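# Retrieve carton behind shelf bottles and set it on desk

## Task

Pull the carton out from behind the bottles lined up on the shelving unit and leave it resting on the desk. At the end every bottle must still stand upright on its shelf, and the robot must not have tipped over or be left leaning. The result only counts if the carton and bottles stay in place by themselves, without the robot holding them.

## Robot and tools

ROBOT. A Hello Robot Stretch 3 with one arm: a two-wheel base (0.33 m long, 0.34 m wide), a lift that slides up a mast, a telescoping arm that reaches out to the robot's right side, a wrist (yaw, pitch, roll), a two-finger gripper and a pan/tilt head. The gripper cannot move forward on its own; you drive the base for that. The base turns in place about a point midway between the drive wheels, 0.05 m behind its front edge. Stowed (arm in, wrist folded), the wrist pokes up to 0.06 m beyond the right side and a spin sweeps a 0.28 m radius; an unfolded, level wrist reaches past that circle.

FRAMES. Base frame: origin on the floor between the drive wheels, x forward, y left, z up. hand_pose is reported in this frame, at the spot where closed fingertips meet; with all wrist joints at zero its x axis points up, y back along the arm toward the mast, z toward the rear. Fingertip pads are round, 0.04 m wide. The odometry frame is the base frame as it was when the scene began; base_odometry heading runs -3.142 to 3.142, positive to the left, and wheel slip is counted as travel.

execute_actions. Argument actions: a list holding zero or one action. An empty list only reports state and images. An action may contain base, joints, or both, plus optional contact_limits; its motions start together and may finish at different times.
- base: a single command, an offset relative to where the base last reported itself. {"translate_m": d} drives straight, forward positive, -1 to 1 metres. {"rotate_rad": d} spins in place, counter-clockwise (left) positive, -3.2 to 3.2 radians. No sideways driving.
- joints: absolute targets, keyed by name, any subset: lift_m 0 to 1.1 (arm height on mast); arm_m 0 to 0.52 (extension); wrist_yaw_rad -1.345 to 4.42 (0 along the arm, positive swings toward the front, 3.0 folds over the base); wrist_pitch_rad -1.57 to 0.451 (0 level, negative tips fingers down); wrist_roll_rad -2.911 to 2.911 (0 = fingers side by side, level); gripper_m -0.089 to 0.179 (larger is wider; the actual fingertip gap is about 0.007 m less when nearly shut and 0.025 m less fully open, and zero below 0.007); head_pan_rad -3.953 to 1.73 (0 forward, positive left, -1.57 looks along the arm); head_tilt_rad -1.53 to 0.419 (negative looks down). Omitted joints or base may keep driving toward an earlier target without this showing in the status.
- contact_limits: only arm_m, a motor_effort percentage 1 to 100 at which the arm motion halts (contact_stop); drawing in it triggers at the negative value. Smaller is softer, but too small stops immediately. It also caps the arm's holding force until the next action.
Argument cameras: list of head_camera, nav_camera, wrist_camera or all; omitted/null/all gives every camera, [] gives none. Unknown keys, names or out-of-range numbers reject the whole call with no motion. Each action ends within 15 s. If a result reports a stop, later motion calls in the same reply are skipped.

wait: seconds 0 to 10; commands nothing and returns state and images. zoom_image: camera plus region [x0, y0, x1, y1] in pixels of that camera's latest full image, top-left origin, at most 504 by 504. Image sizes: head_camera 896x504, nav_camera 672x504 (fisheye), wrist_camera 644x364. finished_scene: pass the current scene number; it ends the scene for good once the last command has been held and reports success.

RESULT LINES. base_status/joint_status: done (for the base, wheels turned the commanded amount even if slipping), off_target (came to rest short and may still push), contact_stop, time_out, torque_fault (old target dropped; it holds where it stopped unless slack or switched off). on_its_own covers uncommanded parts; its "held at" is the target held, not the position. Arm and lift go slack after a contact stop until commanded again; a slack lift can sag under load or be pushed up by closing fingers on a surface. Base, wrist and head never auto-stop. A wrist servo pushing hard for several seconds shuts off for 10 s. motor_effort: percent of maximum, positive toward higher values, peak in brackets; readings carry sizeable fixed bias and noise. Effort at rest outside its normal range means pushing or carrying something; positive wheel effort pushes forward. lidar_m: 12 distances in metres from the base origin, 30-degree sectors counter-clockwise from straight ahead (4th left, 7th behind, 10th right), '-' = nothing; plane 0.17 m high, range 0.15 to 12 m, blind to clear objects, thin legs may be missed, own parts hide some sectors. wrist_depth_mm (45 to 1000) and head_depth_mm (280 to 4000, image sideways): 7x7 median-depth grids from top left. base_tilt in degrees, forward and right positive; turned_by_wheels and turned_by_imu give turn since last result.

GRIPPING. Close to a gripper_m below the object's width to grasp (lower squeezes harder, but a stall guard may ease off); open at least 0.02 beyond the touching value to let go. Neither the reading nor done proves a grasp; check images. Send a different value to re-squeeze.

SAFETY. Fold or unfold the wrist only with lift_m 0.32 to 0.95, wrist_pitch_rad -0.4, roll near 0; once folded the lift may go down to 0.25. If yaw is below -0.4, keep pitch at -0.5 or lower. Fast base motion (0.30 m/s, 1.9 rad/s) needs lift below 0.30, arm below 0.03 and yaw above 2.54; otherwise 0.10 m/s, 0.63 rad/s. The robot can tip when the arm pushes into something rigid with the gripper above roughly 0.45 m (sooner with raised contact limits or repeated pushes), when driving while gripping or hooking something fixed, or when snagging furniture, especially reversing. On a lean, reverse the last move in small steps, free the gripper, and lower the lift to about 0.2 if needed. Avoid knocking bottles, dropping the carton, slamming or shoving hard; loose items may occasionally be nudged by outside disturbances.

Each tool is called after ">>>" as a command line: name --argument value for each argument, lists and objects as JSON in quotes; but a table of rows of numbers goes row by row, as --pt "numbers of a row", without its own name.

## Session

>>> execute_actions --actions '[]'

Scene clock: 0.00 s.
base_odometry: x=+0.000 y=+0.000 heading=+0.000 (m, m, rad; odometry frame)
turned_by_wheels: +0.000 (rad since the last result)
turned_by_imu: +0.000 (rad since the last result)
base_tilt: forward=+0.0 right=-0.3 (deg)
lidar_m: 2.01 1.69 2.45 2.04 2.20 2.38 2.31 1.74 1.38 1.36 1.44 1.64
head_depth_mm: 1845 1863 1870 1904 1903 1481 1927 / 1885 1883 1915 1910 1915 1470 1942 / 1890 1914 1903 1933 1950 1473 1951 / 1920 1924 1911 1945 1965 1461 1990 / 1920 1935 1932 1970 1973 1456 2006 / 1952 1977 1972 2000 2008 1444 2033 / 1960 1973 1995 2018 2013 1444 1949
base_status: not commanded
joint_positions: lift_m=+0.574 arm_m=-0.002 wrist_yaw_rad=+3.103 wrist_pitch_rad=-0.519 wrist_roll_rad=+0.016 gripper_m=+0.037 head_pan_rad=+0.020 head_tilt_rad=+0.014
joint_status: not commanded
motor_effort: left_wheel=+1 right_wheel=+0 lift_m=+35 arm_m=+0 wrist_yaw_rad=+0 wrist_pitch_rad=+7 wrist_roll_rad=+1 gripper_m=+0 head_pan_rad=-1 head_tilt_rad=+2 (%)
hand_pose: x=-0.0131 y=+0.0673 z=+0.5648 quat_wxyz=(+0.196, +0.692, +0.167, +0.675) (m; base frame)
wrist_depth_mm: - - - - - - - / - - - - - - - / - - - - - - - / - - - - - - - / 950 954 945 936 951 904 902 / 820 818 831 796 - 795 772 / 716 718 704 708 698 700 694
pictures: head_camera (sideways: a quarter turn clockwise sets it upright), nav_camera (sideways: a quarter turn counterclockwise sets it upright), wrist_camera
Images, in order (width x height): head_camera 896x504, nav_camera 672x504, wrist_camera 644x364.

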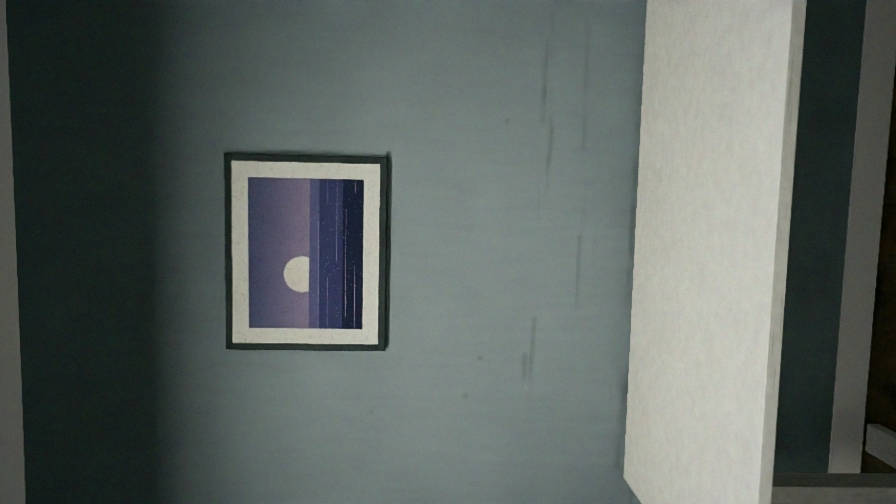

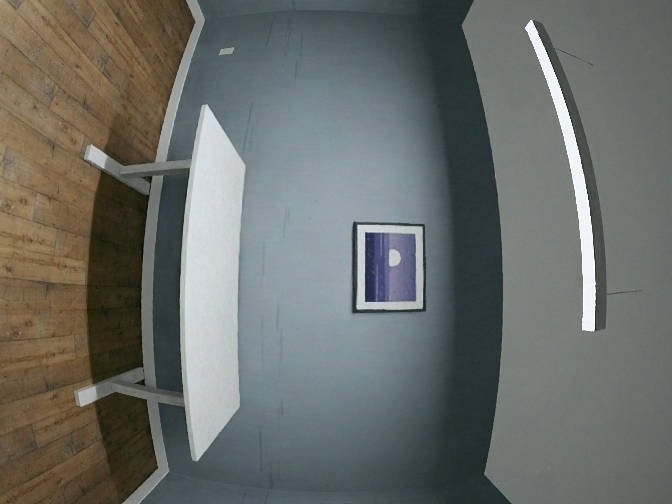

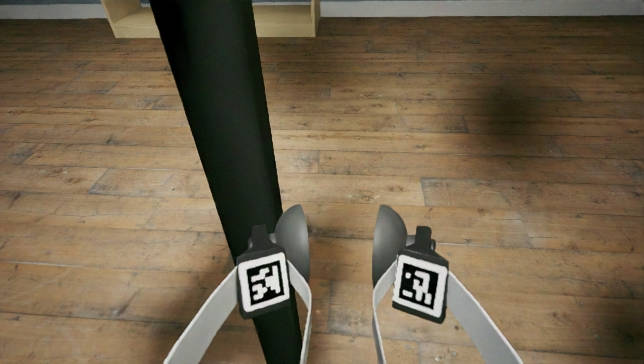

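Same layout apparently; shelf behind.

>>> execute_actions --actions '[{"joints":{"head_pan_rad":-3.4,"head_tilt_rad":-0.4,"lift_m":0.28,"wrist_pitch_rad":-0.4,"wrist_yaw_rad":3.0}}]' --cameras '["head_camera","nav_camera"]'

Scene clock: 10.07 s.
base_odometry: x=+0.000 y=+0.000 heading=+0.000 (m, m, rad; odometry frame)
turned_by_wheels: +0.000 (rad since the last result)
turned_by_imu: +0.001 (rad since the last result)
base_tilt: forward=+0.0 right=-0.3 (deg)
lidar_m: 2.01 1.69 2.45 2.04 2.19 2.37 2.30 1.74 1.38 1.36 1.44 1.64
head_depth_mm: 2506 2714 2949 3023 2187 1711 1403 / 2471 2647 2872 3001 2160 1696 1397 / 2258 2497 2608 2714 2188 1689 1397 / 2378 2496 2675 2830 2157 1682 1389 / 2361 2470 2603 2779 2127 1686 1382 / 2291 2416 2382 2616 2133 1674 1382 / 2229 2391 2622 2768 2127 1682 1379
base_status: not commanded
joint_positions: lift_m=+0.281 arm_m=-0.002 wrist_yaw_rad=+3.002 wrist_pitch_rad=-0.419 wrist_roll_rad=+0.016 gripper_m=+0.037 head_pan_rad=-3.393 head_tilt_rad=-0.395
joint_status: all done
motor_effort: left_wheel=+0(1) right_wheel=-1(0) lift_m=+19(33) arm_m=+0(0) wrist_yaw_rad=-2(2) wrist_pitch_rad=+10(11) wrist_roll_rad=+1(1) gripper_m=-2(0) head_pan_rad=-5(56) head_tilt_rad=-3(36) (%)
hand_pose: x=+0.0099 y=+0.0790 z=+0.2931 quat_wxyz=(+0.196, +0.705, +0.097, +0.674) (m; base frame)
wrist_depth_mm: - - - - - - - / - - - - - - - / 964 923 909 906 923 873 880 / 746 752 732 729 725 712 701 / 620 617 - 606 609 578 574 / 524 519 - 522 - 502 491 / 469 - - - 438 431 433
pictures: head_camera (sideways: a quarter turn clockwise sets it upright), nav_camera (sideways: a quarter turn counterclockwise sets it upright)
Images, in order (width x height): head_camera 896x504, nav_camera 672x504.

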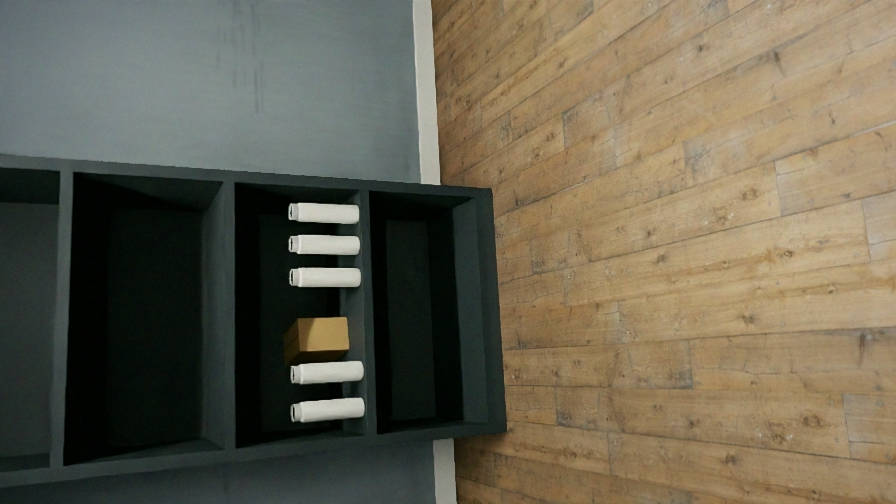

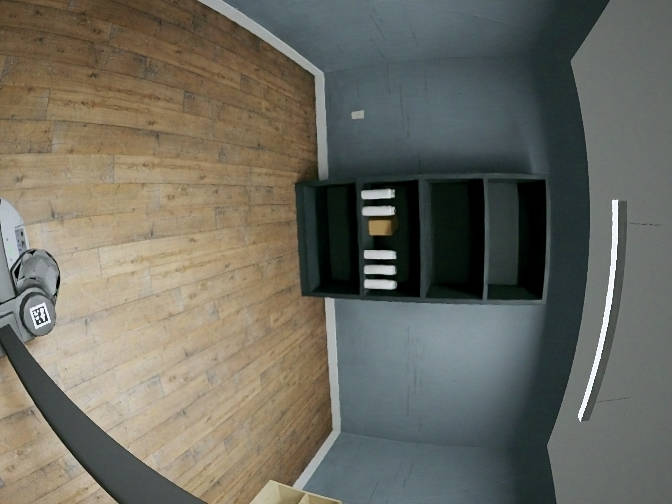

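>>> execute_actions --actions '[{"base":{"rotate_rad":-0.26}}]' --cameras '[]'

>>> execute_actions --actions '[{"base":{"translate_m":-1.0}}]' --cameras '[]'

>>> execute_actions --actions '[{"base":{"translate_m":-0.73}}]' --cameras '[]'

>>> execute_actions --actions '[{"base":{"rotate_rad":-1.0},"joints":{"head_pan_rad":-1.57,"head_tilt_rad":-0.75}}]' --cameras '["head_camera","nav_camera"]'

Scene clock: 23.20 s.
base_odometry: x=+0.000 y=+0.000 heading=-0.260 (m, m, rad; odometry frame)
turned_by_wheels: -0.260 (rad since the last result)
turned_by_imu: -0.254 (rad since the last result)
base_tilt: forward=+0.1 right=-0.3 (deg)
lidar_m: 1.64 1.69 2.52 2.24 2.04 3.02 2.31 2.29 1.48 1.36 1.37 1.68
head_depth_mm: 2928 3161 3420 3037 2188 1695 1403 / 2800 3022 3315 3019 2161 1709 1402 / 2690 2939 3138 3015 2155 1694 1396 / 2578 2806 2997 2947 2158 1681 1382 / 2492 2661 2905 2848 2150 1691 1386 / 2185 2304 2432 2616 2133 1687 1385 / 2289 2406 2539 2725 2117 1677 1380
base_status: done
joint_positions: lift_m=+0.281 arm_m=-0.002 wrist_yaw_rad=+3.002 wrist_pitch_rad=-0.418 wrist_roll_rad=+0.016 gripper_m=+0.037 head_pan_rad=-3.393 head_tilt_rad=-0.395
joint_status: not commanded
motor_effort: left_wheel=+1(6) right_wheel=-1(8) lift_m=+19(19) arm_m=+0(0) wrist_yaw_rad=-2(2) wrist_pitch_rad=+10(10) wrist_roll_rad=+1(0) gripper_m=-1(0) head_pan_rad=-5(5) head_tilt_rad=-3(4) (%)
hand_pose: x=+0.0100 y=+0.0790 z=+0.2931 quat_wxyz=(+0.196, +0.705, +0.097, +0.674) (m; base frame)
wrist_depth_mm: - - - - - - - / - - - - - - - / 986 950 961 922 925 876 894 / 767 741 737 720 722 706 704 / 616 599 - 596 612 581 578 / 529 521 - 520 - 500 494 / 467 - - - 442 435 430
pictures: none
No camera images: the call's "cameras" was empty. Leave "cameras" out to get every camera's image.

Scene clock: 28.20 s.
base_odometry: x=-0.966 y=+0.257 heading=-0.260 (m, m, rad; odometry frame)
turned_by_wheels: +0.000 (rad since the last result)
turned_by_imu: -0.006 (rad since the last result)
base_tilt: forward=+0.0 right=-0.3 (deg)
lidar_m: 2.62 2.59 2.48 1.87 2.29 1.95 1.39 1.36 1.64 1.50 1.51 1.88
head_depth_mm: 1890 2054 2269 2516 2170 1711 1395 / 1816 1976 2140 2351 2178 1704 1389 / 1735 1869 2035 2213 2154 1676 1385 / 1661 1800 1944 2100 2145 1693 1388 / 1231 1363 1452 1522 1815 1682 1389 / 1425 1615 1717 1495 1947 1630 1382 / 1459 1564 1534 1562 1865 1628 1381
base_status: done
joint_positions: lift_m=+0.281 arm_m=-0.002 wrist_yaw_rad=+3.001 wrist_pitch_rad=-0.418 wrist_roll_rad=+0.016 gripper_m=+0.037 head_pan_rad=-3.393 head_tilt_rad=-0.396
joint_status: not commanded
motor_effort: left_wheel=+2(4) right_wheel=-1(8) lift_m=+19(19) arm_m=+0(0) wrist_yaw_rad=-1(2) wrist_pitch_rad=+10(10) wrist_roll_rad=+1(1) gripper_m=-1(0) head_pan_rad=-5(5) head_tilt_rad=-3(4) (%)
hand_pose: x=+0.0101 y=+0.0790 z=+0.2932 quat_wxyz=(+0.196, +0.705, +0.097, +0.674) (m; base frame)
wrist_depth_mm: - - - - - - - / - - - - - - - / 981 933 955 917 920 901 873 / 768 752 742 721 720 713 698 / 622 602 - 589 623 585 584 / 514 515 - 523 - 499 499 / 463 - - - 437 435 433
pictures: none
No camera images: the call's "cameras" was empty. Leave "cameras" out to get every camera's image.

Scene clock: 32.40 s.
base_odometry: x=-1.672 y=+0.445 heading=-0.260 (m, m, rad; odometry frame)
turned_by_wheels: +0.000 (rad since the last result)
turned_by_imu: -0.004 (rad since the last result)
base_tilt: forward=+0.0 right=-0.3 (deg)
lidar_m: 3.36 3.66 1.94 1.77 1.80 0.69 0.90 0.81 0.76 1.62 1.63 2.00
head_depth_mm: 1128 1219 1336 1480 1671 1697 1401 / 1059 1154 1267 1401 1558 1646 1388 / 589 627 672 722 814 916 1321 / 705 751 808 757 912 869 1093 / 866 947 979 713 1180 855 1212 / 891 953 1003 708 1176 934 857 / 860 918 967 705 1138 743 798
base_status: done
joint_positions: lift_m=+0.281 arm_m=-0.002 wrist_yaw_rad=+3.001 wrist_pitch_rad=-0.418 wrist_roll_rad=+0.016 gripper_m=+0.037 head_pan_rad=-3.393 head_tilt_rad=-0.396
joint_status: not commanded
motor_effort: left_wheel=+1(3) right_wheel=-1(9) lift_m=+19(19) arm_m=+0(0) wrist_yaw_rad=-2(1) wrist_pitch_rad=+10(10) wrist_roll_rad=+1(1) gripper_m=+1(0) head_pan_rad=-5(5) head_tilt_rad=-3(3) (%)
hand_pose: x=+0.0101 y=+0.0790 z=+0.2932 quat_wxyz=(+0.196, +0.705, +0.097, +0.674) (m; base frame)
wrist_depth_mm: - - - - - - - / - - - - - - - / 954 940 938 920 933 892 882 / 756 742 727 735 718 718 702 / 615 608 - 596 609 593 582 / 519 521 - 519 - 496 503 / 473 - - - 440 440 432
pictures: none
No camera images: the call's "cameras" was empty. Leave "cameras" out to get every camera's image.

Scene clock: 34.30 s.
base_odometry: x=-1.672 y=+0.445 heading=-1.260 (m, m, rad; odometry frame)
turned_by_wheels: -1.000 (rad since the last result)
turned_by_imu: -0.979 (rad since the last result)
base_tilt: forward=+0.1 right=-0.3 (deg)
lidar_m: 1.64 2.10 3.27 3.40 1.95 1.77 1.68 0.69 1.03 0.76 0.76 1.62
head_depth_mm: 855 656 1116 1057 879 1248 1173 / 871 652 954 1000 954 1248 1169 / 906 649 1190 1028 1342 1264 1162 / 903 675 1238 923 1372 1285 1164 / 835 697 1059 984 1374 1312 1159 / 744 722 891 1019 1322 1306 1156 / 651 716 1512 1734 1501 1310 1153
base_status: done
joint_positions: lift_m=+0.281 arm_m=-0.002 wrist_yaw_rad=+3.001 wrist_pitch_rad=-0.418 wrist_roll_rad=+0.016 gripper_m=+0.037 head_pan_rad=-1.577 head_tilt_rad=-0.741
joint_status: all done
motor_effort: left_wheel=+1(7) right_wheel=-2(8) lift_m=+20(19) arm_m=+0(0) wrist_yaw_rad=-2(1) wrist_pitch_rad=+10(10) wrist_roll_rad=+1(0) gripper_m=-1(1) head_pan_rad=+4(53) head_tilt_rad=-6(35) (%)
hand_pose: x=+0.0101 y=+0.0790 z=+0.2932 quat_wxyz=(+0.196, +0.705, +0.097, +0.674) (m; base frame)
wrist_depth_mm: - - - - - - - / - - - - - - - / 978 921 949 924 918 886 870 / 765 737 724 731 723 707 713 / 623 613 - 598 613 588 580 / 520 518 - 528 - 501 493 / 464 - - - 440 434 435
pictures: head_camera (sideways: a quarter turn clockwise sets it upright), nav_camera (sideways: a quarter turn counterclockwise sets it upright)
Images, in order (width x height): head_camera 896x504, nav_camera 672x504.

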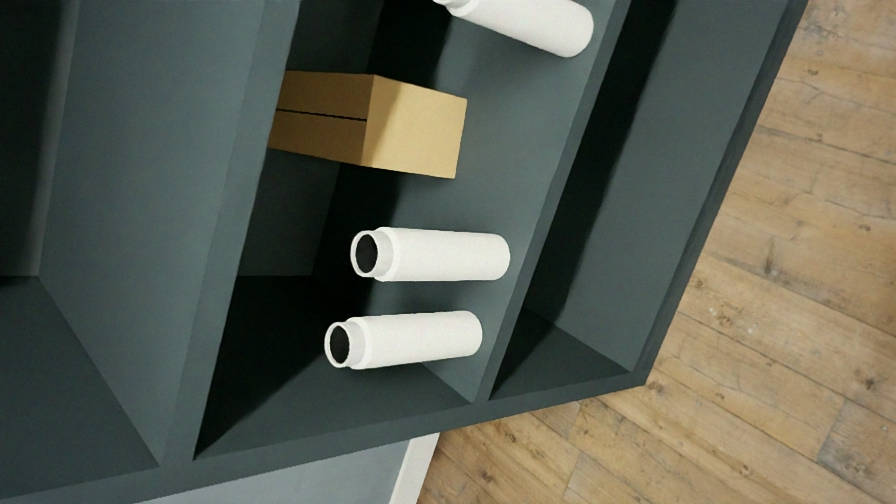

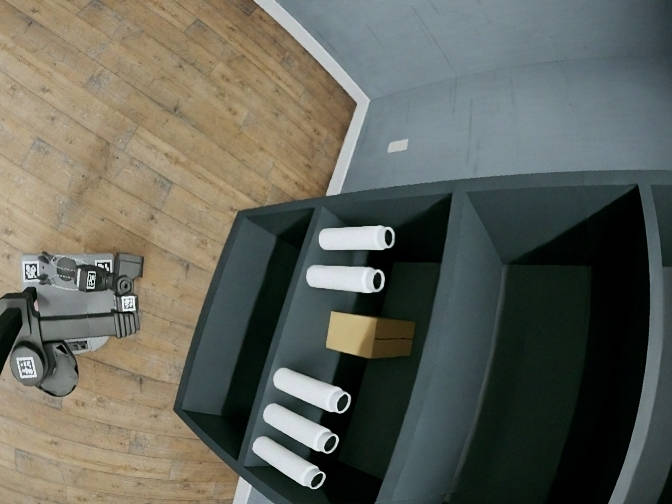

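>>> execute_actions --actions '[{"base":{"rotate_rad":-0.2},"joints":{"lift_m":0.64}}]' --cameras '["head_camera"]'

>>> execute_actions --actions '[{"joints":{"wrist_yaw_rad":0,"wrist_pitch_rad":-0.35,"gripper_m":0.12}}]' --cameras '["head_camera","wrist_camera"]'

Scene clock: 60.60 s.
base_odometry: x=-1.672 y=+0.445 heading=-1.460 (m, m, rad; odometry frame)
turned_by_wheels: -0.200 (rad since the last result)
turned_by_imu: -0.195 (rad since the last result)
base_tilt: forward=+0.0 right=-0.3 (deg)
lidar_m: 1.62 1.84 3.06 3.72 2.28 1.77 2.15 0.69 0.69 1.02 0.76 1.62
head_depth_mm: 849 656 1125 1029 898 1251 1188 / 862 653 1155 811 932 1253 1209 / 866 648 1140 1025 1336 1270 1198 / 881 645 976 998 1343 1271 1205 / 891 643 1206 997 1366 1286 1202 / 888 665 1194 968 1356 1289 1159 / 837 661 960 955 1183 1306 1153
base_status: done
joint_positions: lift_m=+0.639 arm_m=-0.002 wrist_yaw_rad=+3.001 wrist_pitch_rad=-0.418 wrist_roll_rad=+0.016 gripper_m=+0.037 head_pan_rad=-1.577 head_tilt_rad=-0.741
joint_status: all done
motor_effort: left_wheel=+1(5) right_wheel=-1(7) lift_m=+51(53) arm_m=+0(0) wrist_yaw_rad=-1(1) wrist_pitch_rad=+10(10) wrist_roll_rad=+1(1) gripper_m=+0(0) head_pan_rad=+4(4) head_tilt_rad=-6(6) (%)
hand_pose: x=+0.0101 y=+0.0791 z=+0.6522 quat_wxyz=(+0.196, +0.705, +0.096, +0.674) (m; base frame)
wrist_depth_mm: - - - - - - - / - - - - - - - / - - - - - - - / - - - - - - - / - - - - - - - / 992 984 - 946 - 934 944 / 870 854 - 836 832 807 819
pictures: head_camera (sideways: a quarter turn clockwise sets it upright)
Images, in order (width x height): head_camera 896x504.

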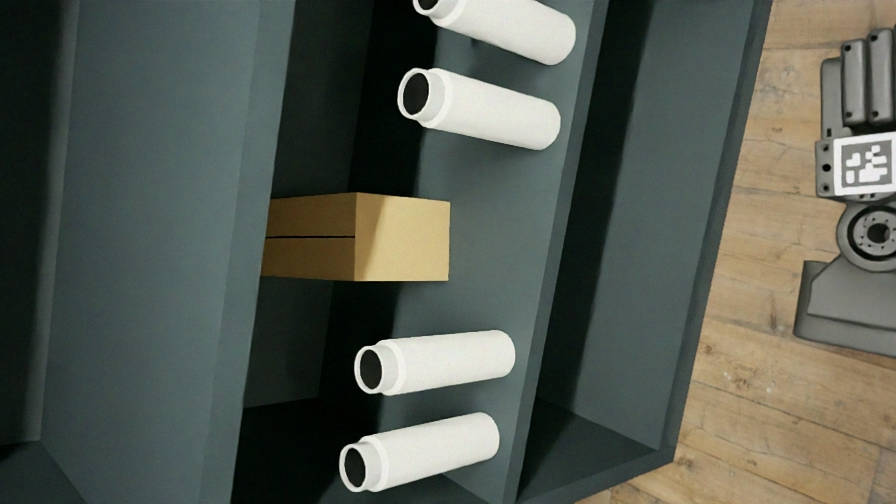

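Scene clock: 63.10 s.
base_odometry: x=-1.672 y=+0.445 heading=-1.460 (m, m, rad; odometry frame)
turned_by_wheels: +0.000 (rad since the last result)
turned_by_imu: +0.000 (rad since the last result)
base_tilt: forward=+0.0 right=-0.3 (deg)
lidar_m: 1.62 1.84 3.05 3.70 2.28 1.77 2.16 0.69 0.69 1.02 0.76 1.62
head_depth_mm: 846 657 1128 1032 896 1244 1188 / 864 652 1157 810 932 1249 1209 / 865 648 1142 1031 1342 1260 1209 / 881 646 976 997 1346 1286 - / 892 642 1202 997 1362 1292 1165 / 888 667 1191 969 1360 1283 1151 / 834 662 960 954 1184 1307 1155
base_status: not commanded
joint_positions: lift_m=+0.639 arm_m=-0.002 wrist_yaw_rad=+0.002 wrist_pitch_rad=-0.369 wrist_roll_rad=+0.016 gripper_m=+0.120 head_pan_rad=-1.577 head_tilt_rad=-0.741
joint_status: all done
motor_effort: left_wheel=+2(1) right_wheel=-2(2) lift_m=+51(51) arm_m=+0(0) wrist_yaw_rad=-2(2) wrist_pitch_rad=+10(11) wrist_roll_rad=+1(1) gripper_m=+0(100) head_pan_rad=+4(3) head_tilt_rad=-6(6) (%)
hand_pose: x=-0.0210 y=-0.3735 z=+0.6632 quat_wxyz=(+0.690, +0.130, -0.700, -0.130) (m; base frame)
wrist_depth_mm: 446 421 387 507 709 308 640 / 469 465 424 552 756 332 344 / - 514 477 562 585 362 345 / - 518 471 456 456 402 362 / - 638 - - 997 391 371 / - 997 929 912 882 - 690 / 878 827 790 775 769 762 628
pictures: head_camera (sideways: a quarter turn clockwise sets it upright), wrist_camera
Images, in order (width x height): head_camera 896x504, wrist_camera 644x364.

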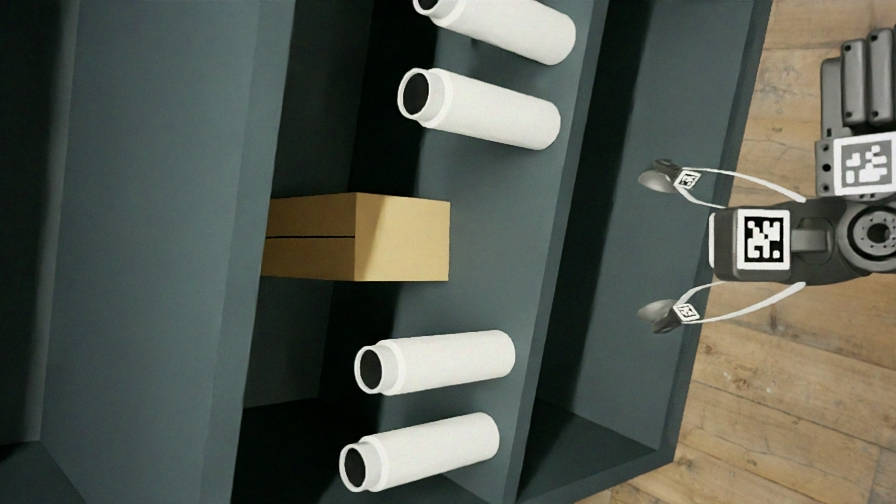

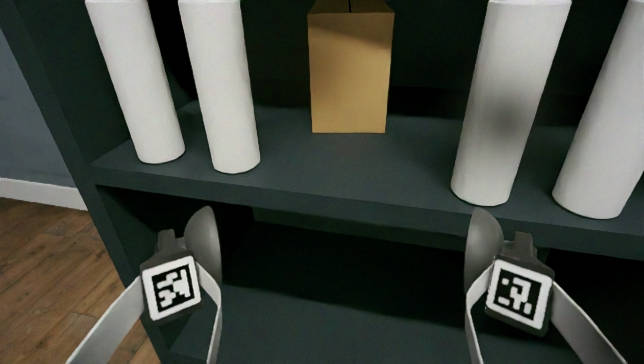

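>>> execute_actions --actions '[{"joints":{"arm_m":0.32},"contact_limits":{"arm_m":12}}]' --cameras '["head_camera","wrist_camera"]'

Scene clock: 70.17 s.
base_odometry: x=-1.672 y=+0.445 heading=-1.460 (m, m, rad; odometry frame)
turned_by_wheels: +0.000 (rad since the last result)
turned_by_imu: +0.001 (rad since the last result)
base_tilt: forward=+0.0 right=-0.2 (deg)
lidar_m: 1.62 1.84 3.04 3.72 2.28 1.77 2.16 0.69 0.69 1.02 0.76 1.62
head_depth_mm: 847 656 1127 1036 897 1250 1171 / 863 654 1153 801 917 - - / 865 648 1134 1113 1371 1269 1164 / 878 645 973 973 1370 1262 1164 / 890 643 1193 984 1366 1289 1160 / 883 665 1196 967 1352 1286 1162 / 835 661 961 953 1187 1299 1158
base_status: not commanded
joint_positions: lift_m=+0.639 arm_m=+0.320 wrist_yaw_rad=+0.001 wrist_pitch_rad=-0.369 wrist_roll_rad=+0.016 gripper_m=+0.120 head_pan_rad=-1.577 head_tilt_rad=-0.741
joint_status: all done
motor_effort: left_wheel=+2(1) right_wheel=-2(3) lift_m=+51(51) arm_m=+3(3) wrist_yaw_rad=-1(2) wrist_pitch_rad=+10(11) wrist_roll_rad=+1(1) gripper_m=+0(1) head_pan_rad=+4(3) head_tilt_rad=-6(6) (%)
contact_limits: arm_m 12 (drawing in: default 19, maximum 32; extending or still: default 27, maximum 44)
hand_pose: x=-0.0213 y=-0.6951 z=+0.6633 quat_wxyz=(+0.690, +0.129, -0.700, -0.131) (m; base frame)
wrist_depth_mm: 369 480 495 442 421 414 388 / 380 496 542 217 212 432 416 / 402 502 567 227 224 474 448 / 139 465 458 251 245 440 441 / 138 375 370 276 272 375 358 / 141 163 311 300 297 - 302 / 147 197 267 266 265 256 261
pictures: head_camera (sideways: a quarter turn clockwise sets it upright), wrist_camera
Images, in order (width x height): head_camera 896x504, wrist_camera 644x364.

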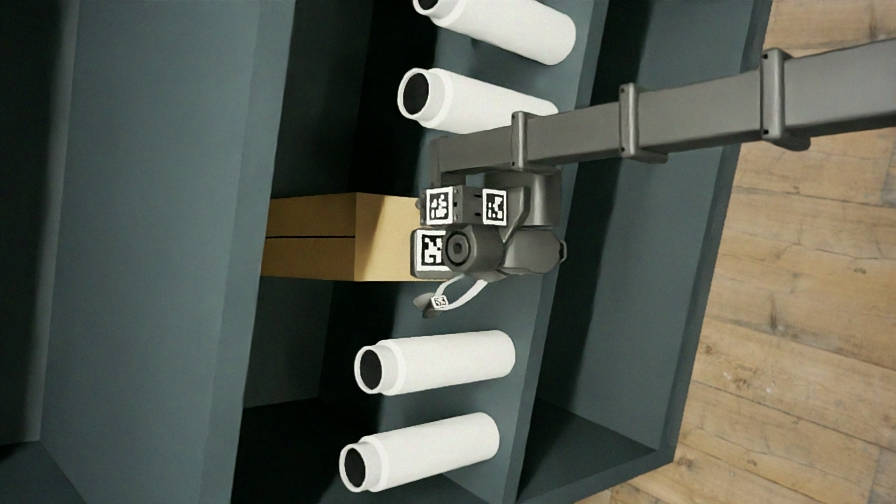

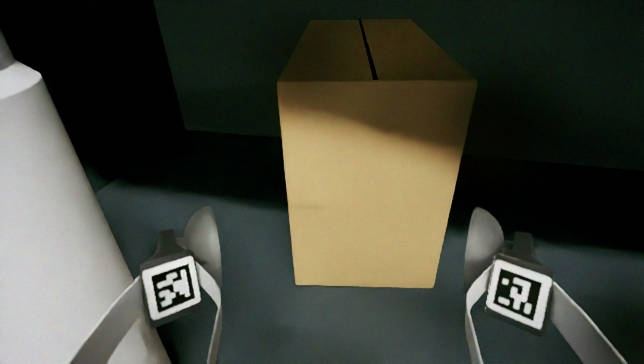

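>>> execute_actions --actions '[{"base":{"translate_m":-0.021},"joints":{"gripper_m":0.165}}]' --cameras '[]'

>>> execute_actions --actions '[{"joints":{"arm_m":0.40,"gripper_m":0.175},"contact_limits":{"arm_m":12}}]' --cameras '["head_camera","wrist_camera"]'

Scene clock: 76.90 s.
base_odometry: x=-1.674 y=+0.465 heading=-1.460 (m, m, rad; odometry frame)
turned_by_wheels: +0.000 (rad since the last result)
turned_by_imu: +0.001 (rad since the last result)
base_tilt: forward=+0.0 right=-0.2 (deg)
lidar_m: 1.64 1.86 3.11 3.26 2.26 1.75 2.13 0.69 0.68 1.04 0.77 1.64
head_depth_mm: 844 657 1121 851 897 1246 1168 / 858 652 1144 819 936 - - / 860 649 1167 1110 1364 1265 1164 / 872 645 946 969 1362 1258 1163 / 889 643 1205 1018 1366 1279 1159 / 886 640 1209 907 1378 1277 1157 / 856 663 1019 923 1204 1297 1155
base_status: done
joint_positions: lift_m=+0.639 arm_m=+0.320 wrist_yaw_rad=+0.001 wrist_pitch_rad=-0.369 wrist_roll_rad=+0.016 gripper_m=+0.165 head_pan_rad=-1.577 head_tilt_rad=-0.741
joint_status: all done
motor_effort: left_wheel=+2(3) right_wheel=-2(8) lift_m=+50(51) arm_m=+3(3) wrist_yaw_rad=-2(1) wrist_pitch_rad=+10(10) wrist_roll_rad=+1(1) gripper_m=+1(100) head_pan_rad=+3(4) head_tilt_rad=-6(6) (%)
hand_pose: x=-0.0213 y=-0.6951 z=+0.6633 quat_wxyz=(+0.690, +0.129, -0.700, -0.131) (m; base frame)
wrist_depth_mm: 385 497 487 386 422 407 383 / 396 517 520 216 232 436 414 / 408 528 566 226 228 476 438 / 422 463 439 248 249 446 440 / 167 386 372 275 282 362 373 / 158 - 312 298 299 306 - / - 259 267 266 263 262 251
pictures: none
No camera images: the call's "cameras" was empty. Leave "cameras" out to get every camera's image.

Scene clock: 78.70 s.
base_odometry: x=-1.674 y=+0.465 heading=-1.460 (m, m, rad; odometry frame)
turned_by_wheels: +0.000 (rad since the last result)
turned_by_imu: +0.000 (rad since the last result)
base_tilt: forward=+0.0 right=-0.4 (deg)
lidar_m: 1.64 1.86 3.10 3.30 2.27 1.75 2.14 0.69 0.68 1.04 0.77 1.64
head_depth_mm: 843 656 1126 851 896 1243 1181 / 859 653 1145 822 935 - - / 859 648 1159 - 1149 1266 1164 / 872 646 974 975 1337 1271 1166 / 893 641 1201 1019 1364 1287 1166 / 887 641 1198 903 1380 1284 1158 / 855 661 1018 924 1201 1292 1152
base_status: not commanded
joint_positions: lift_m=+0.639 arm_m=+0.400 wrist_yaw_rad=+0.001 wrist_pitch_rad=-0.369 wrist_roll_rad=+0.016 gripper_m=+0.175 head_pan_rad=-1.577 head_tilt_rad=-0.741
joint_status: all done
motor_effort: left_wheel=+1(1) right_wheel=-2(2) lift_m=+51(51) arm_m=+3(5) wrist_yaw_rad=-1(1) wrist_pitch_rad=+10(10) wrist_roll_rad=+1(1) gripper_m=-1(56) head_pan_rad=+3(4) head_tilt_rad=-6(6) (%)
contact_limits: arm_m 12 (drawing in: default 19, maximum 32; extending or still: default 27, maximum 44)
hand_pose: x=-0.0213 y=-0.7751 z=+0.6633 quat_wxyz=(+0.690, +0.129, -0.700, -0.131) (m; base frame)
wrist_depth_mm: 371 436 408 367 355 338 322 / 378 466 439 216 211 363 342 / 382 497 161 149 147 384 369 / 388 458 157 152 150 406 400 / 370 388 179 169 165 362 373 / 325 311 292 188 184 302 - / 262 267 259 213 210 263 253
pictures: head_camera (sideways: a quarter turn clockwise sets it upright), wrist_camera
Images, in order (width x height): head_camera 896x504, wrist_camera 644x364.

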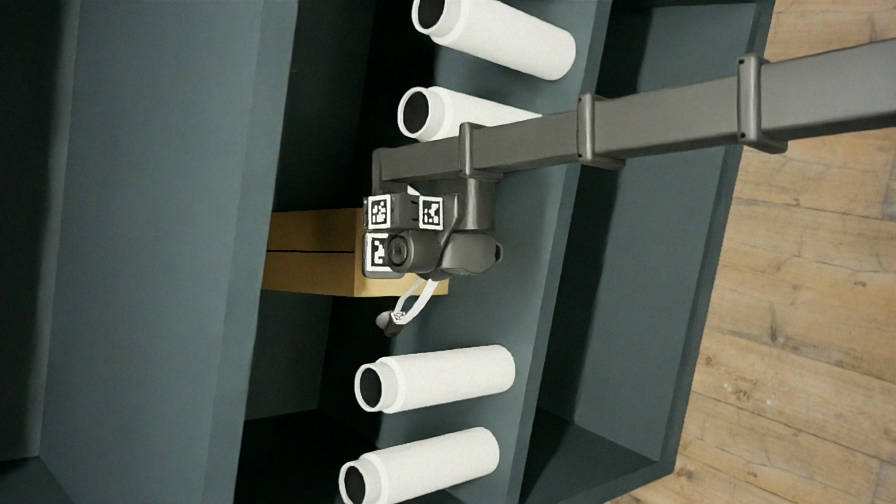

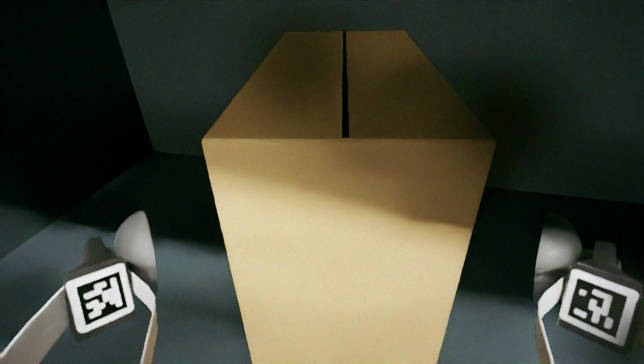

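>>> execute_actions --actions '[{"joints":{"arm_m":0.45},"contact_limits":{"arm_m":12}}]' --cameras '["wrist_camera"]'

>>> execute_actions --actions '[{"joints":{"gripper_m":0.09}}]' --cameras '["wrist_camera"]'

>>> execute_actions --actions '[{"joints":{"arm_m":0.22,"lift_m":0.645}}]' --cameras '["head_camera","wrist_camera"]'

Scene clock: 85.63 s.
base_odometry: x=-1.674 y=+0.465 heading=-1.460 (m, m, rad; odometry frame)
turned_by_wheels: +0.000 (rad since the last result)
turned_by_imu: +0.001 (rad since the last result)
base_tilt: forward=+0.0 right=-0.3 (deg)
lidar_m: 1.64 1.86 3.11 3.28 2.27 1.75 2.14 0.69 0.68 1.04 0.77 1.63
head_depth_mm: 846 657 1118 851 892 1247 1179 / 857 650 1151 821 937 - - / 862 648 1157 996 1341 1268 1163 / 877 647 1008 998 1334 1262 1159 / 890 641 1199 1018 1354 1282 1164 / 886 640 1203 906 1374 1279 1158 / 856 660 1018 928 1204 1301 1156
base_status: not commanded
joint_positions: lift_m=+0.639 arm_m=+0.450 wrist_yaw_rad=+0.001 wrist_pitch_rad=-0.369 wrist_roll_rad=+0.016 gripper_m=+0.175 head_pan_rad=-1.577 head_tilt_rad=-0.741
joint_status: all done
motor_effort: left_wheel=+1(1) right_wheel=-2(1) lift_m=+50(51) arm_m=+3(4) wrist_yaw_rad=-1(1) wrist_pitch_rad=+10(10) wrist_roll_rad=+1(1) gripper_m=+0(0) head_pan_rad=+3(4) head_tilt_rad=-6(6) (%)
contact_limits: arm_m 12 (drawing in: default 19, maximum 32; extending or still: default 27, maximum 44)
hand_pose: x=-0.0213 y=-0.8251 z=+0.6633 quat_wxyz=(+0.690, +0.129, -0.700, -0.131) (m; base frame)
wrist_depth_mm: 358 381 357 332 312 296 281 / 361 420 384 214 210 320 303 / 373 449 160 149 147 334 325 / 379 441 115 114 113 112 348 / 359 109 104 102 100 98 357 / 325 294 116 114 111 109 - / 263 269 132 129 126 127 253
pictures: wrist_camera
Images, in order (width x height): wrist_camera 644x364.

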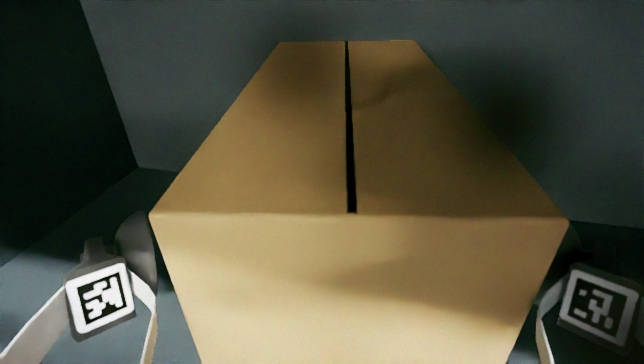

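Scene clock: 86.97 s.
base_odometry: x=-1.674 y=+0.465 heading=-1.460 (m, m, rad; odometry frame)
turned_by_wheels: +0.000 (rad since the last result)
turned_by_imu: +0.000 (rad since the last result)
base_tilt: forward=+0.0 right=-0.3 (deg)
lidar_m: 1.64 1.86 3.07 3.31 2.26 1.75 2.13 0.69 0.68 1.04 0.77 1.64
head_depth_mm: 843 656 1123 853 898 1249 1180 / 861 653 1148 821 934 - - / 860 650 1158 997 1344 1261 1168 / 876 645 1009 998 1338 1265 1164 / 887 644 1197 1020 1364 1284 1162 / 884 641 1202 905 1374 1283 1157 / 858 661 1018 925 1197 1289 1156
base_status: not commanded
joint_positions: lift_m=+0.639 arm_m=+0.450 wrist_yaw_rad=+0.001 wrist_pitch_rad=-0.368 wrist_roll_rad=+0.016 gripper_m=+0.091 head_pan_rad=-1.577 head_tilt_rad=-0.741
joint_status: all done
motor_effort: left_wheel=+1(1) right_wheel=-1(2) lift_m=+51(51) arm_m=+3(3) wrist_yaw_rad=-1(1) wrist_pitch_rad=+10(10) wrist_roll_rad=+1(1) gripper_m=-26(100) head_pan_rad=+4(5) head_tilt_rad=-6(6) (%)
hand_pose: x=-0.0214 y=-0.8251 z=+0.6634 quat_wxyz=(+0.690, +0.129, -0.700, -0.131) (m; base frame)
wrist_depth_mm: 359 382 355 329 313 298 280 / 366 421 382 215 211 318 300 / 372 451 151 149 147 338 325 / 376 444 115 114 113 117 349 / 361 374 120 118 116 116 358 / 315 - 133 132 130 128 300 / 273 264 152 149 147 249 254
pictures: wrist_camera
Images, in order (width x height): wrist_camera 644x364.

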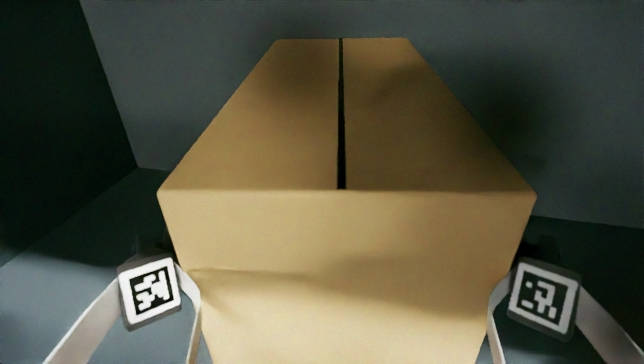

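Scene clock: 89.90 s.
base_odometry: x=-1.674 y=+0.465 heading=-1.460 (m, m, rad; odometry frame)
turned_by_wheels: +0.000 (rad since the last result)
turned_by_imu: +0.000 (rad since the last result)
base_tilt: forward=+0.0 right=-0.3 (deg)
lidar_m: 1.63 1.87 3.09 3.29 2.26 1.75 2.14 0.69 0.68 1.04 0.77 1.64
head_depth_mm: 844 655 1118 853 894 1246 1191 / 859 651 1150 808 934 - - / 862 650 1166 1050 - 1259 1159 / 877 644 1153 810 - 1273 1158 / 890 641 1202 1018 1362 1280 1160 / 884 640 1199 905 1380 1282 1153 / 858 663 1019 920 1203 1291 1154
base_status: not commanded
joint_positions: lift_m=+0.644 arm_m=+0.220 wrist_yaw_rad=+0.001 wrist_pitch_rad=-0.369 wrist_roll_rad=+0.016 gripper_m=+0.095 head_pan_rad=-1.577 head_tilt_rad=-0.741
joint_status: all done
motor_effort: left_wheel=+1(1) right_wheel=-1(0) lift_m=+51(53) arm_m=-2(3) wrist_yaw_rad=-1(1) wrist_pitch_rad=+10(10) wrist_roll_rad=+1(1) gripper_m=-24(27) head_pan_rad=+4(4) head_tilt_rad=-6(6) (%)
hand_pose: x=-0.0214 y=-0.5955 z=+0.6683 quat_wxyz=(+0.690, +0.129, -0.700, -0.131) (m; base frame)
wrist_depth_mm: 181 536 590 546 513 492 465 / 185 545 632 224 243 530 492 / 198 224 154 152 149 561 525 / 222 223 116 114 113 117 163 / 309 238 120 119 117 116 163 / 310 - 134 132 130 128 162 / 308 277 152 148 146 214 184
pictures: head_camera (sideways: a quarter turn clockwise sets it upright), wrist_camera
Images, in order (width x height): head_camera 896x504, wrist_camera 644x364.

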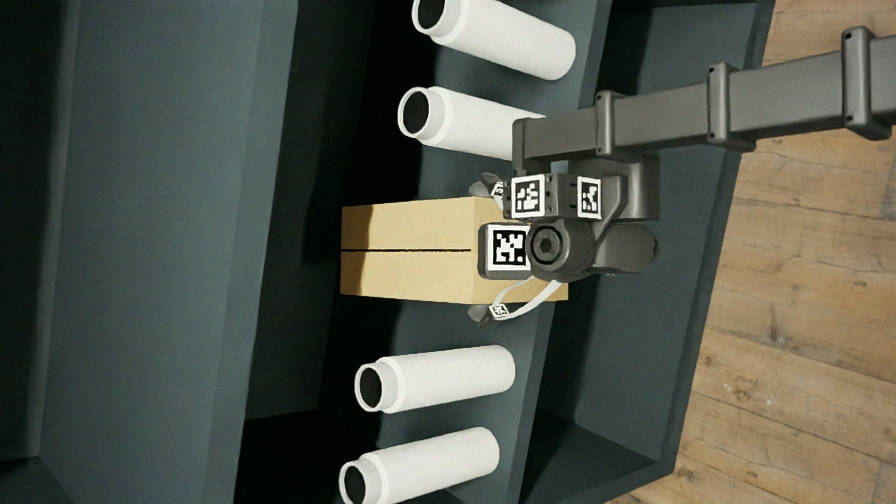

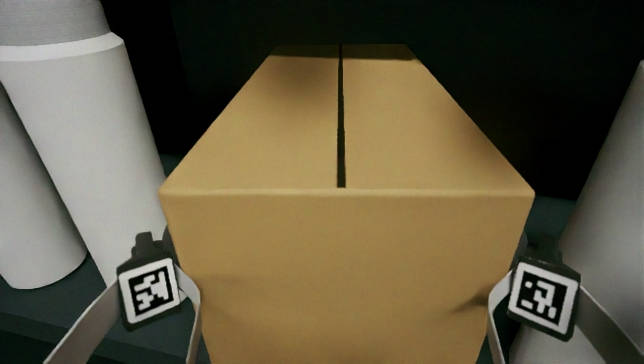

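>>> execute_actions --actions '[{"joints":{"arm_m":0.165,"lift_m":0.64}}]' --cameras '[]'

>>> execute_actions --actions '[{"joints":{"gripper_m":0.17}}]' --cameras '[]'

>>> execute_actions --actions '[{"joints":{"lift_m":0.80,"arm_m":0.13}}]' --cameras '[]'

>>> execute_actions --actions '[{"joints":{"lift_m":0.86,"wrist_pitch_rad":-1.0}}]' --cameras '["head_camera"]'

>>> execute_actions --actions '[{"joints":{"arm_m":0.35},"contact_limits":{"arm_m":10}}]' --cameras '["head_camera","wrist_camera"]'

Scene clock: 100.47 s.
base_odometry: x=-1.674 y=+0.465 heading=-1.460 (m, m, rad; odometry frame)
turned_by_wheels: +0.000 (rad since the last result)
turned_by_imu: +0.001 (rad since the last result)
base_tilt: forward=+0.0 right=-0.2 (deg)
lidar_m: 1.64 1.87 3.10 3.30 2.26 1.75 2.14 0.69 0.68 1.04 0.77 1.64
head_depth_mm: 843 655 1123 853 899 1245 1181 / 858 651 1149 806 909 - - / 860 650 1169 1029 908 1250 1171 / 877 646 1181 793 - 1271 1159 / 891 643 1195 996 1362 1281 1160 / 885 641 1208 909 1378 1277 1162 / 857 661 1018 925 1204 1303 1158
base_status: not commanded
joint_positions: lift_m=+0.641 arm_m=+0.165 wrist_yaw_rad=+0.001 wrist_pitch_rad=-0.369 wrist_roll_rad=+0.016 gripper_m=+0.095 head_pan_rad=-1.577 head_tilt_rad=-0.741
joint_status: all done
motor_effort: left_wheel=+1(1) right_wheel=-1(1) lift_m=+19(48) arm_m=-2(6) wrist_yaw_rad=+0(1) wrist_pitch_rad=+10(10) wrist_roll_rad=+1(1) gripper_m=-24(25) head_pan_rad=+4(4) head_tilt_rad=-6(6) (%)
hand_pose: x=-0.0214 y=-0.5405 z=+0.6644 quat_wxyz=(+0.690, +0.129, -0.700, -0.131) (m; base frame)
wrist_depth_mm: 228 237 653 594 559 546 168 / 300 245 703 217 215 573 168 / 318 265 153 150 148 541 177 / 330 283 116 114 113 117 189 / 358 351 120 118 116 116 206 / 421 - 134 131 130 127 295 / 476 668 152 148 146 253 258
pictures: none
No camera images: the call's "cameras" was empty. Leave "cameras" out to get every camera's image.

Scene clock: 101.70 s.
base_odometry: x=-1.674 y=+0.465 heading=-1.460 (m, m, rad; odometry frame)
turned_by_wheels: +0.000 (rad since the last result)
turned_by_imu: +0.000 (rad since the last result)
base_tilt: forward=+0.0 right=-0.3 (deg)
lidar_m: 1.63 1.86 3.09 3.30 2.26 1.74 2.13 0.69 0.68 1.04 0.77 1.64
head_depth_mm: 842 655 1121 852 895 1247 1178 / 860 651 1147 805 915 - - / 864 650 1172 1028 899 1253 1166 / 877 645 1183 797 - 1268 1162 / 889 643 1198 991 1363 1276 1158 / 887 639 1201 907 1384 1282 1159 / 858 661 1016 927 1197 1296 1155
base_status: not commanded
joint_positions: lift_m=+0.641 arm_m=+0.165 wrist_yaw_rad=+0.001 wrist_pitch_rad=-0.369 wrist_roll_rad=+0.016 gripper_m=+0.170 head_pan_rad=-1.577 head_tilt_rad=-0.741
joint_status: all done
motor_effort: left_wheel=+1(1) right_wheel=-2(1) lift_m=+19(19) arm_m=-2(2) wrist_yaw_rad=+0(1) wrist_pitch_rad=+10(10) wrist_roll_rad=+1(1) gripper_m=-1(100) head_pan_rad=+4(4) head_tilt_rad=-6(6) (%)
hand_pose: x=-0.0214 y=-0.5405 z=+0.6644 quat_wxyz=(+0.690, +0.129, -0.700, -0.131) (m; base frame)
wrist_depth_mm: 229 235 646 594 564 540 169 / 301 246 697 222 220 581 168 / 314 265 165 153 152 552 176 / 332 285 119 117 116 121 188 / 354 322 119 117 116 115 202 / 420 329 134 131 129 131 - / 504 640 154 149 146 255 255
pictures: none
No camera images: the call's "cameras" was empty. Leave "cameras" out to get every camera's image.

Scene clock: 104.00 s.
base_odometry: x=-1.674 y=+0.465 heading=-1.460 (m, m, rad; odometry frame)
turned_by_wheels: +0.000 (rad since the last result)
turned_by_imu: +0.000 (rad since the last result)
base_tilt: forward=+0.0 right=-0.3 (deg)
lidar_m: 1.64 1.86 3.09 3.28 2.26 1.75 2.14 0.69 0.68 1.04 0.77 1.64
head_depth_mm: 840 657 1123 1064 - - - / 858 655 1150 774 - 1250 1164 / 862 650 1170 1107 - 1249 1165 / 877 646 1184 841 - 1263 1160 / 891 642 1203 995 1361 1282 1162 / 884 641 1206 905 1378 1282 1154 / 856 663 1017 921 1199 1295 1152
base_status: not commanded
joint_positions: lift_m=+0.799 arm_m=+0.130 wrist_yaw_rad=+0.001 wrist_pitch_rad=-0.368 wrist_roll_rad=+0.016 gripper_m=+0.170 head_pan_rad=-1.577 head_tilt_rad=-0.741
joint_status: all done
motor_effort: left_wheel=+1(1) right_wheel=-2(2) lift_m=+51(52) arm_m=-2(5) wrist_yaw_rad=-1(1) wrist_pitch_rad=+10(10) wrist_roll_rad=+1(1) gripper_m=+0(0) head_pan_rad=+4(5) head_tilt_rad=-6(6) (%)
hand_pose: x=-0.0214 y=-0.5056 z=+0.8234 quat_wxyz=(+0.690, +0.129, -0.700, -0.131) (m; base frame)
wrist_depth_mm: 432 563 682 637 604 568 539 / 441 583 730 691 654 607 575 / 437 589 791 769 704 659 616 / 393 379 736 423 727 699 657 / 438 393 577 338 588 281 607 / 477 510 424 285 481 299 - / - 475 436 245 257 331 330
pictures: none
No camera images: the call's "cameras" was empty. Leave "cameras" out to get every camera's image.

Scene clock: 105.37 s.
base_odometry: x=-1.674 y=+0.465 heading=-1.460 (m, m, rad; odometry frame)
turned_by_wheels: +0.000 (rad since the last result)
turned_by_imu: +0.000 (rad since the last result)
base_tilt: forward=+0.0 right=-0.3 (deg)
lidar_m: 1.64 1.86 3.08 3.30 2.27 1.75 2.14 0.69 0.68 1.04 0.77 1.64
head_depth_mm: 842 655 1117 - - 1230 1143 / 860 653 1136 - - 1252 1165 / 859 649 1163 - - 1267 1170 / 875 646 1179 866 - 1271 1169 / 892 642 1199 996 1338 1276 1160 / 888 643 1207 901 1366 1285 1155 / 859 663 1021 923 1202 1294 1156
base_status: not commanded
joint_positions: lift_m=+0.859 arm_m=+0.130 wrist_yaw_rad=+0.001 wrist_pitch_rad=-1.004 wrist_roll_rad=+0.016 gripper_m=+0.170 head_pan_rad=-1.577 head_tilt_rad=-0.741
joint_status: all done
motor_effort: left_wheel=+1(1) right_wheel=-2(1) lift_m=+51(52) arm_m=-2(2) wrist_yaw_rad=-1(1) wrist_pitch_rad=+2(9) wrist_roll_rad=+1(1) gripper_m=+0(1) head_pan_rad=+4(4) head_tilt_rad=-6(6) (%)
hand_pose: x=-0.0215 y=-0.3925 z=+0.7690 quat_wxyz=(+0.615, +0.338, -0.624, -0.343) (m; base frame)
wrist_depth_mm: 455 432 405 287 501 292 336 / - 498 485 266 273 370 328 / - 759 956 296 412 436 406 / - - 939 414 936 899 436 / - - - 947 904 895 634 / 957 961 929 919 895 881 - / 900 882 902 889 856 857 807
pictures: head_camera (sideways: a quarter turn clockwise sets it upright)
Images, in order (width x height): head_camera 896x504.

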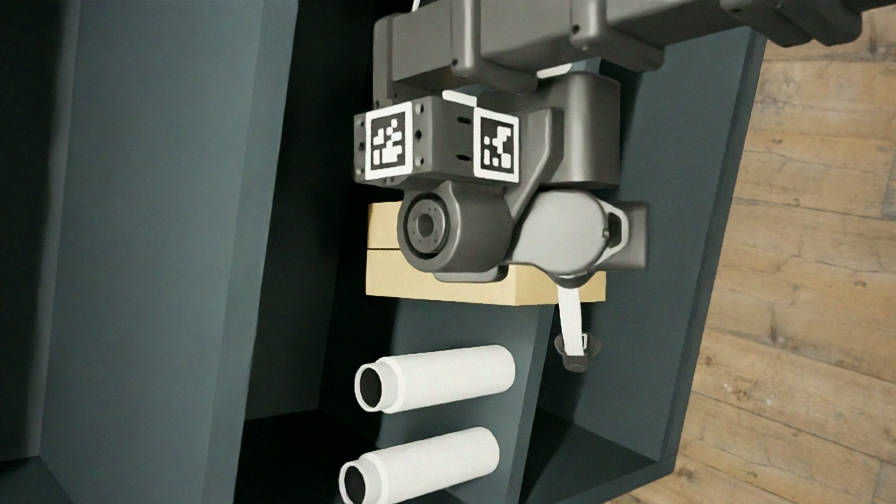

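Scene clock: 108.23 s.
base_odometry: x=-1.674 y=+0.465 heading=-1.459 (m, m, rad; odometry frame)
turned_by_wheels: +0.000 (rad since the last result)
turned_by_imu: +0.001 (rad since the last result)
base_tilt: forward=+0.1 right=-0.2 (deg)
lidar_m: 1.64 1.86 3.10 3.29 2.26 1.75 2.14 0.69 0.68 1.04 0.77 1.64
head_depth_mm: 842 655 1101 - - 1223 1151 / 858 709 - 791 936 1249 1165 / 862 707 1205 1004 932 1266 1164 / 881 673 - 778 810 1271 1160 / 891 643 1198 994 1338 1280 1158 / 888 665 1198 906 1379 1279 1159 / 852 661 1021 926 1202 1293 1157
base_status: not commanded
joint_positions: lift_m=+0.859 arm_m=+0.346 wrist_yaw_rad=+0.001 wrist_pitch_rad=-1.026 wrist_roll_rad=+0.015 gripper_m=+0.170 head_pan_rad=-1.577 head_tilt_rad=-0.741
joint_status: arm_m contact_stop (moved +0.216 of +0.220)
on_its_own: arm_m is slack since a contact_stop, until your next command for it
motor_effort: left_wheel=+2(2) right_wheel=-7(8) lift_m=+50(51) arm_m=+0(10) wrist_yaw_rad=-1(1) wrist_pitch_rad=+14(18) wrist_roll_rad=+2(1) gripper_m=+0(0) head_pan_rad=+4(4) head_tilt_rad=-6(6) (%)
contact_limits: arm_m 10 (drawing in: default 19, maximum 32; extending or still: default 27, maximum 44)
hand_pose: x=-0.0215 y=-0.6034 z=+0.7665 quat_wxyz=(+0.612, +0.345, -0.620, -0.350) (m; base frame)
wrist_depth_mm: 409 516 515 503 494 502 482 / 206 487 482 260 261 466 461 / 196 223 454 245 246 444 431 / 323 252 368 231 232 416 414 / - 419 391 221 219 397 166 / 963 922 923 209 207 296 - / 900 886 867 199 197 792 470
pictures: head_camera (sideways: a quarter turn clockwise sets it upright), wrist_camera
Images, in order (width x height): head_camera 896x504, wrist_camera 644x364.

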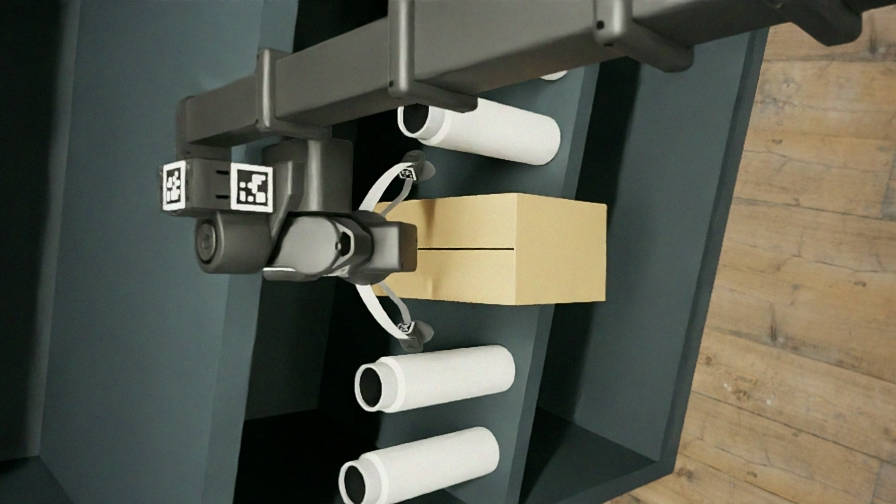

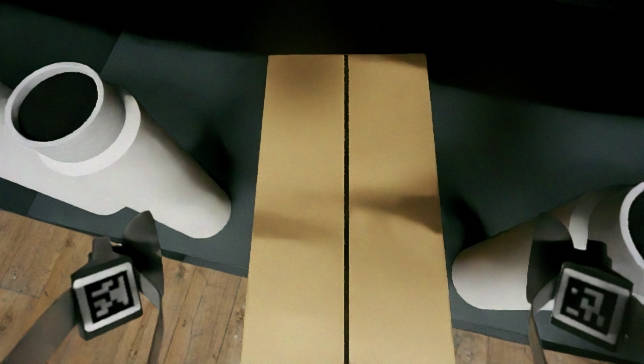

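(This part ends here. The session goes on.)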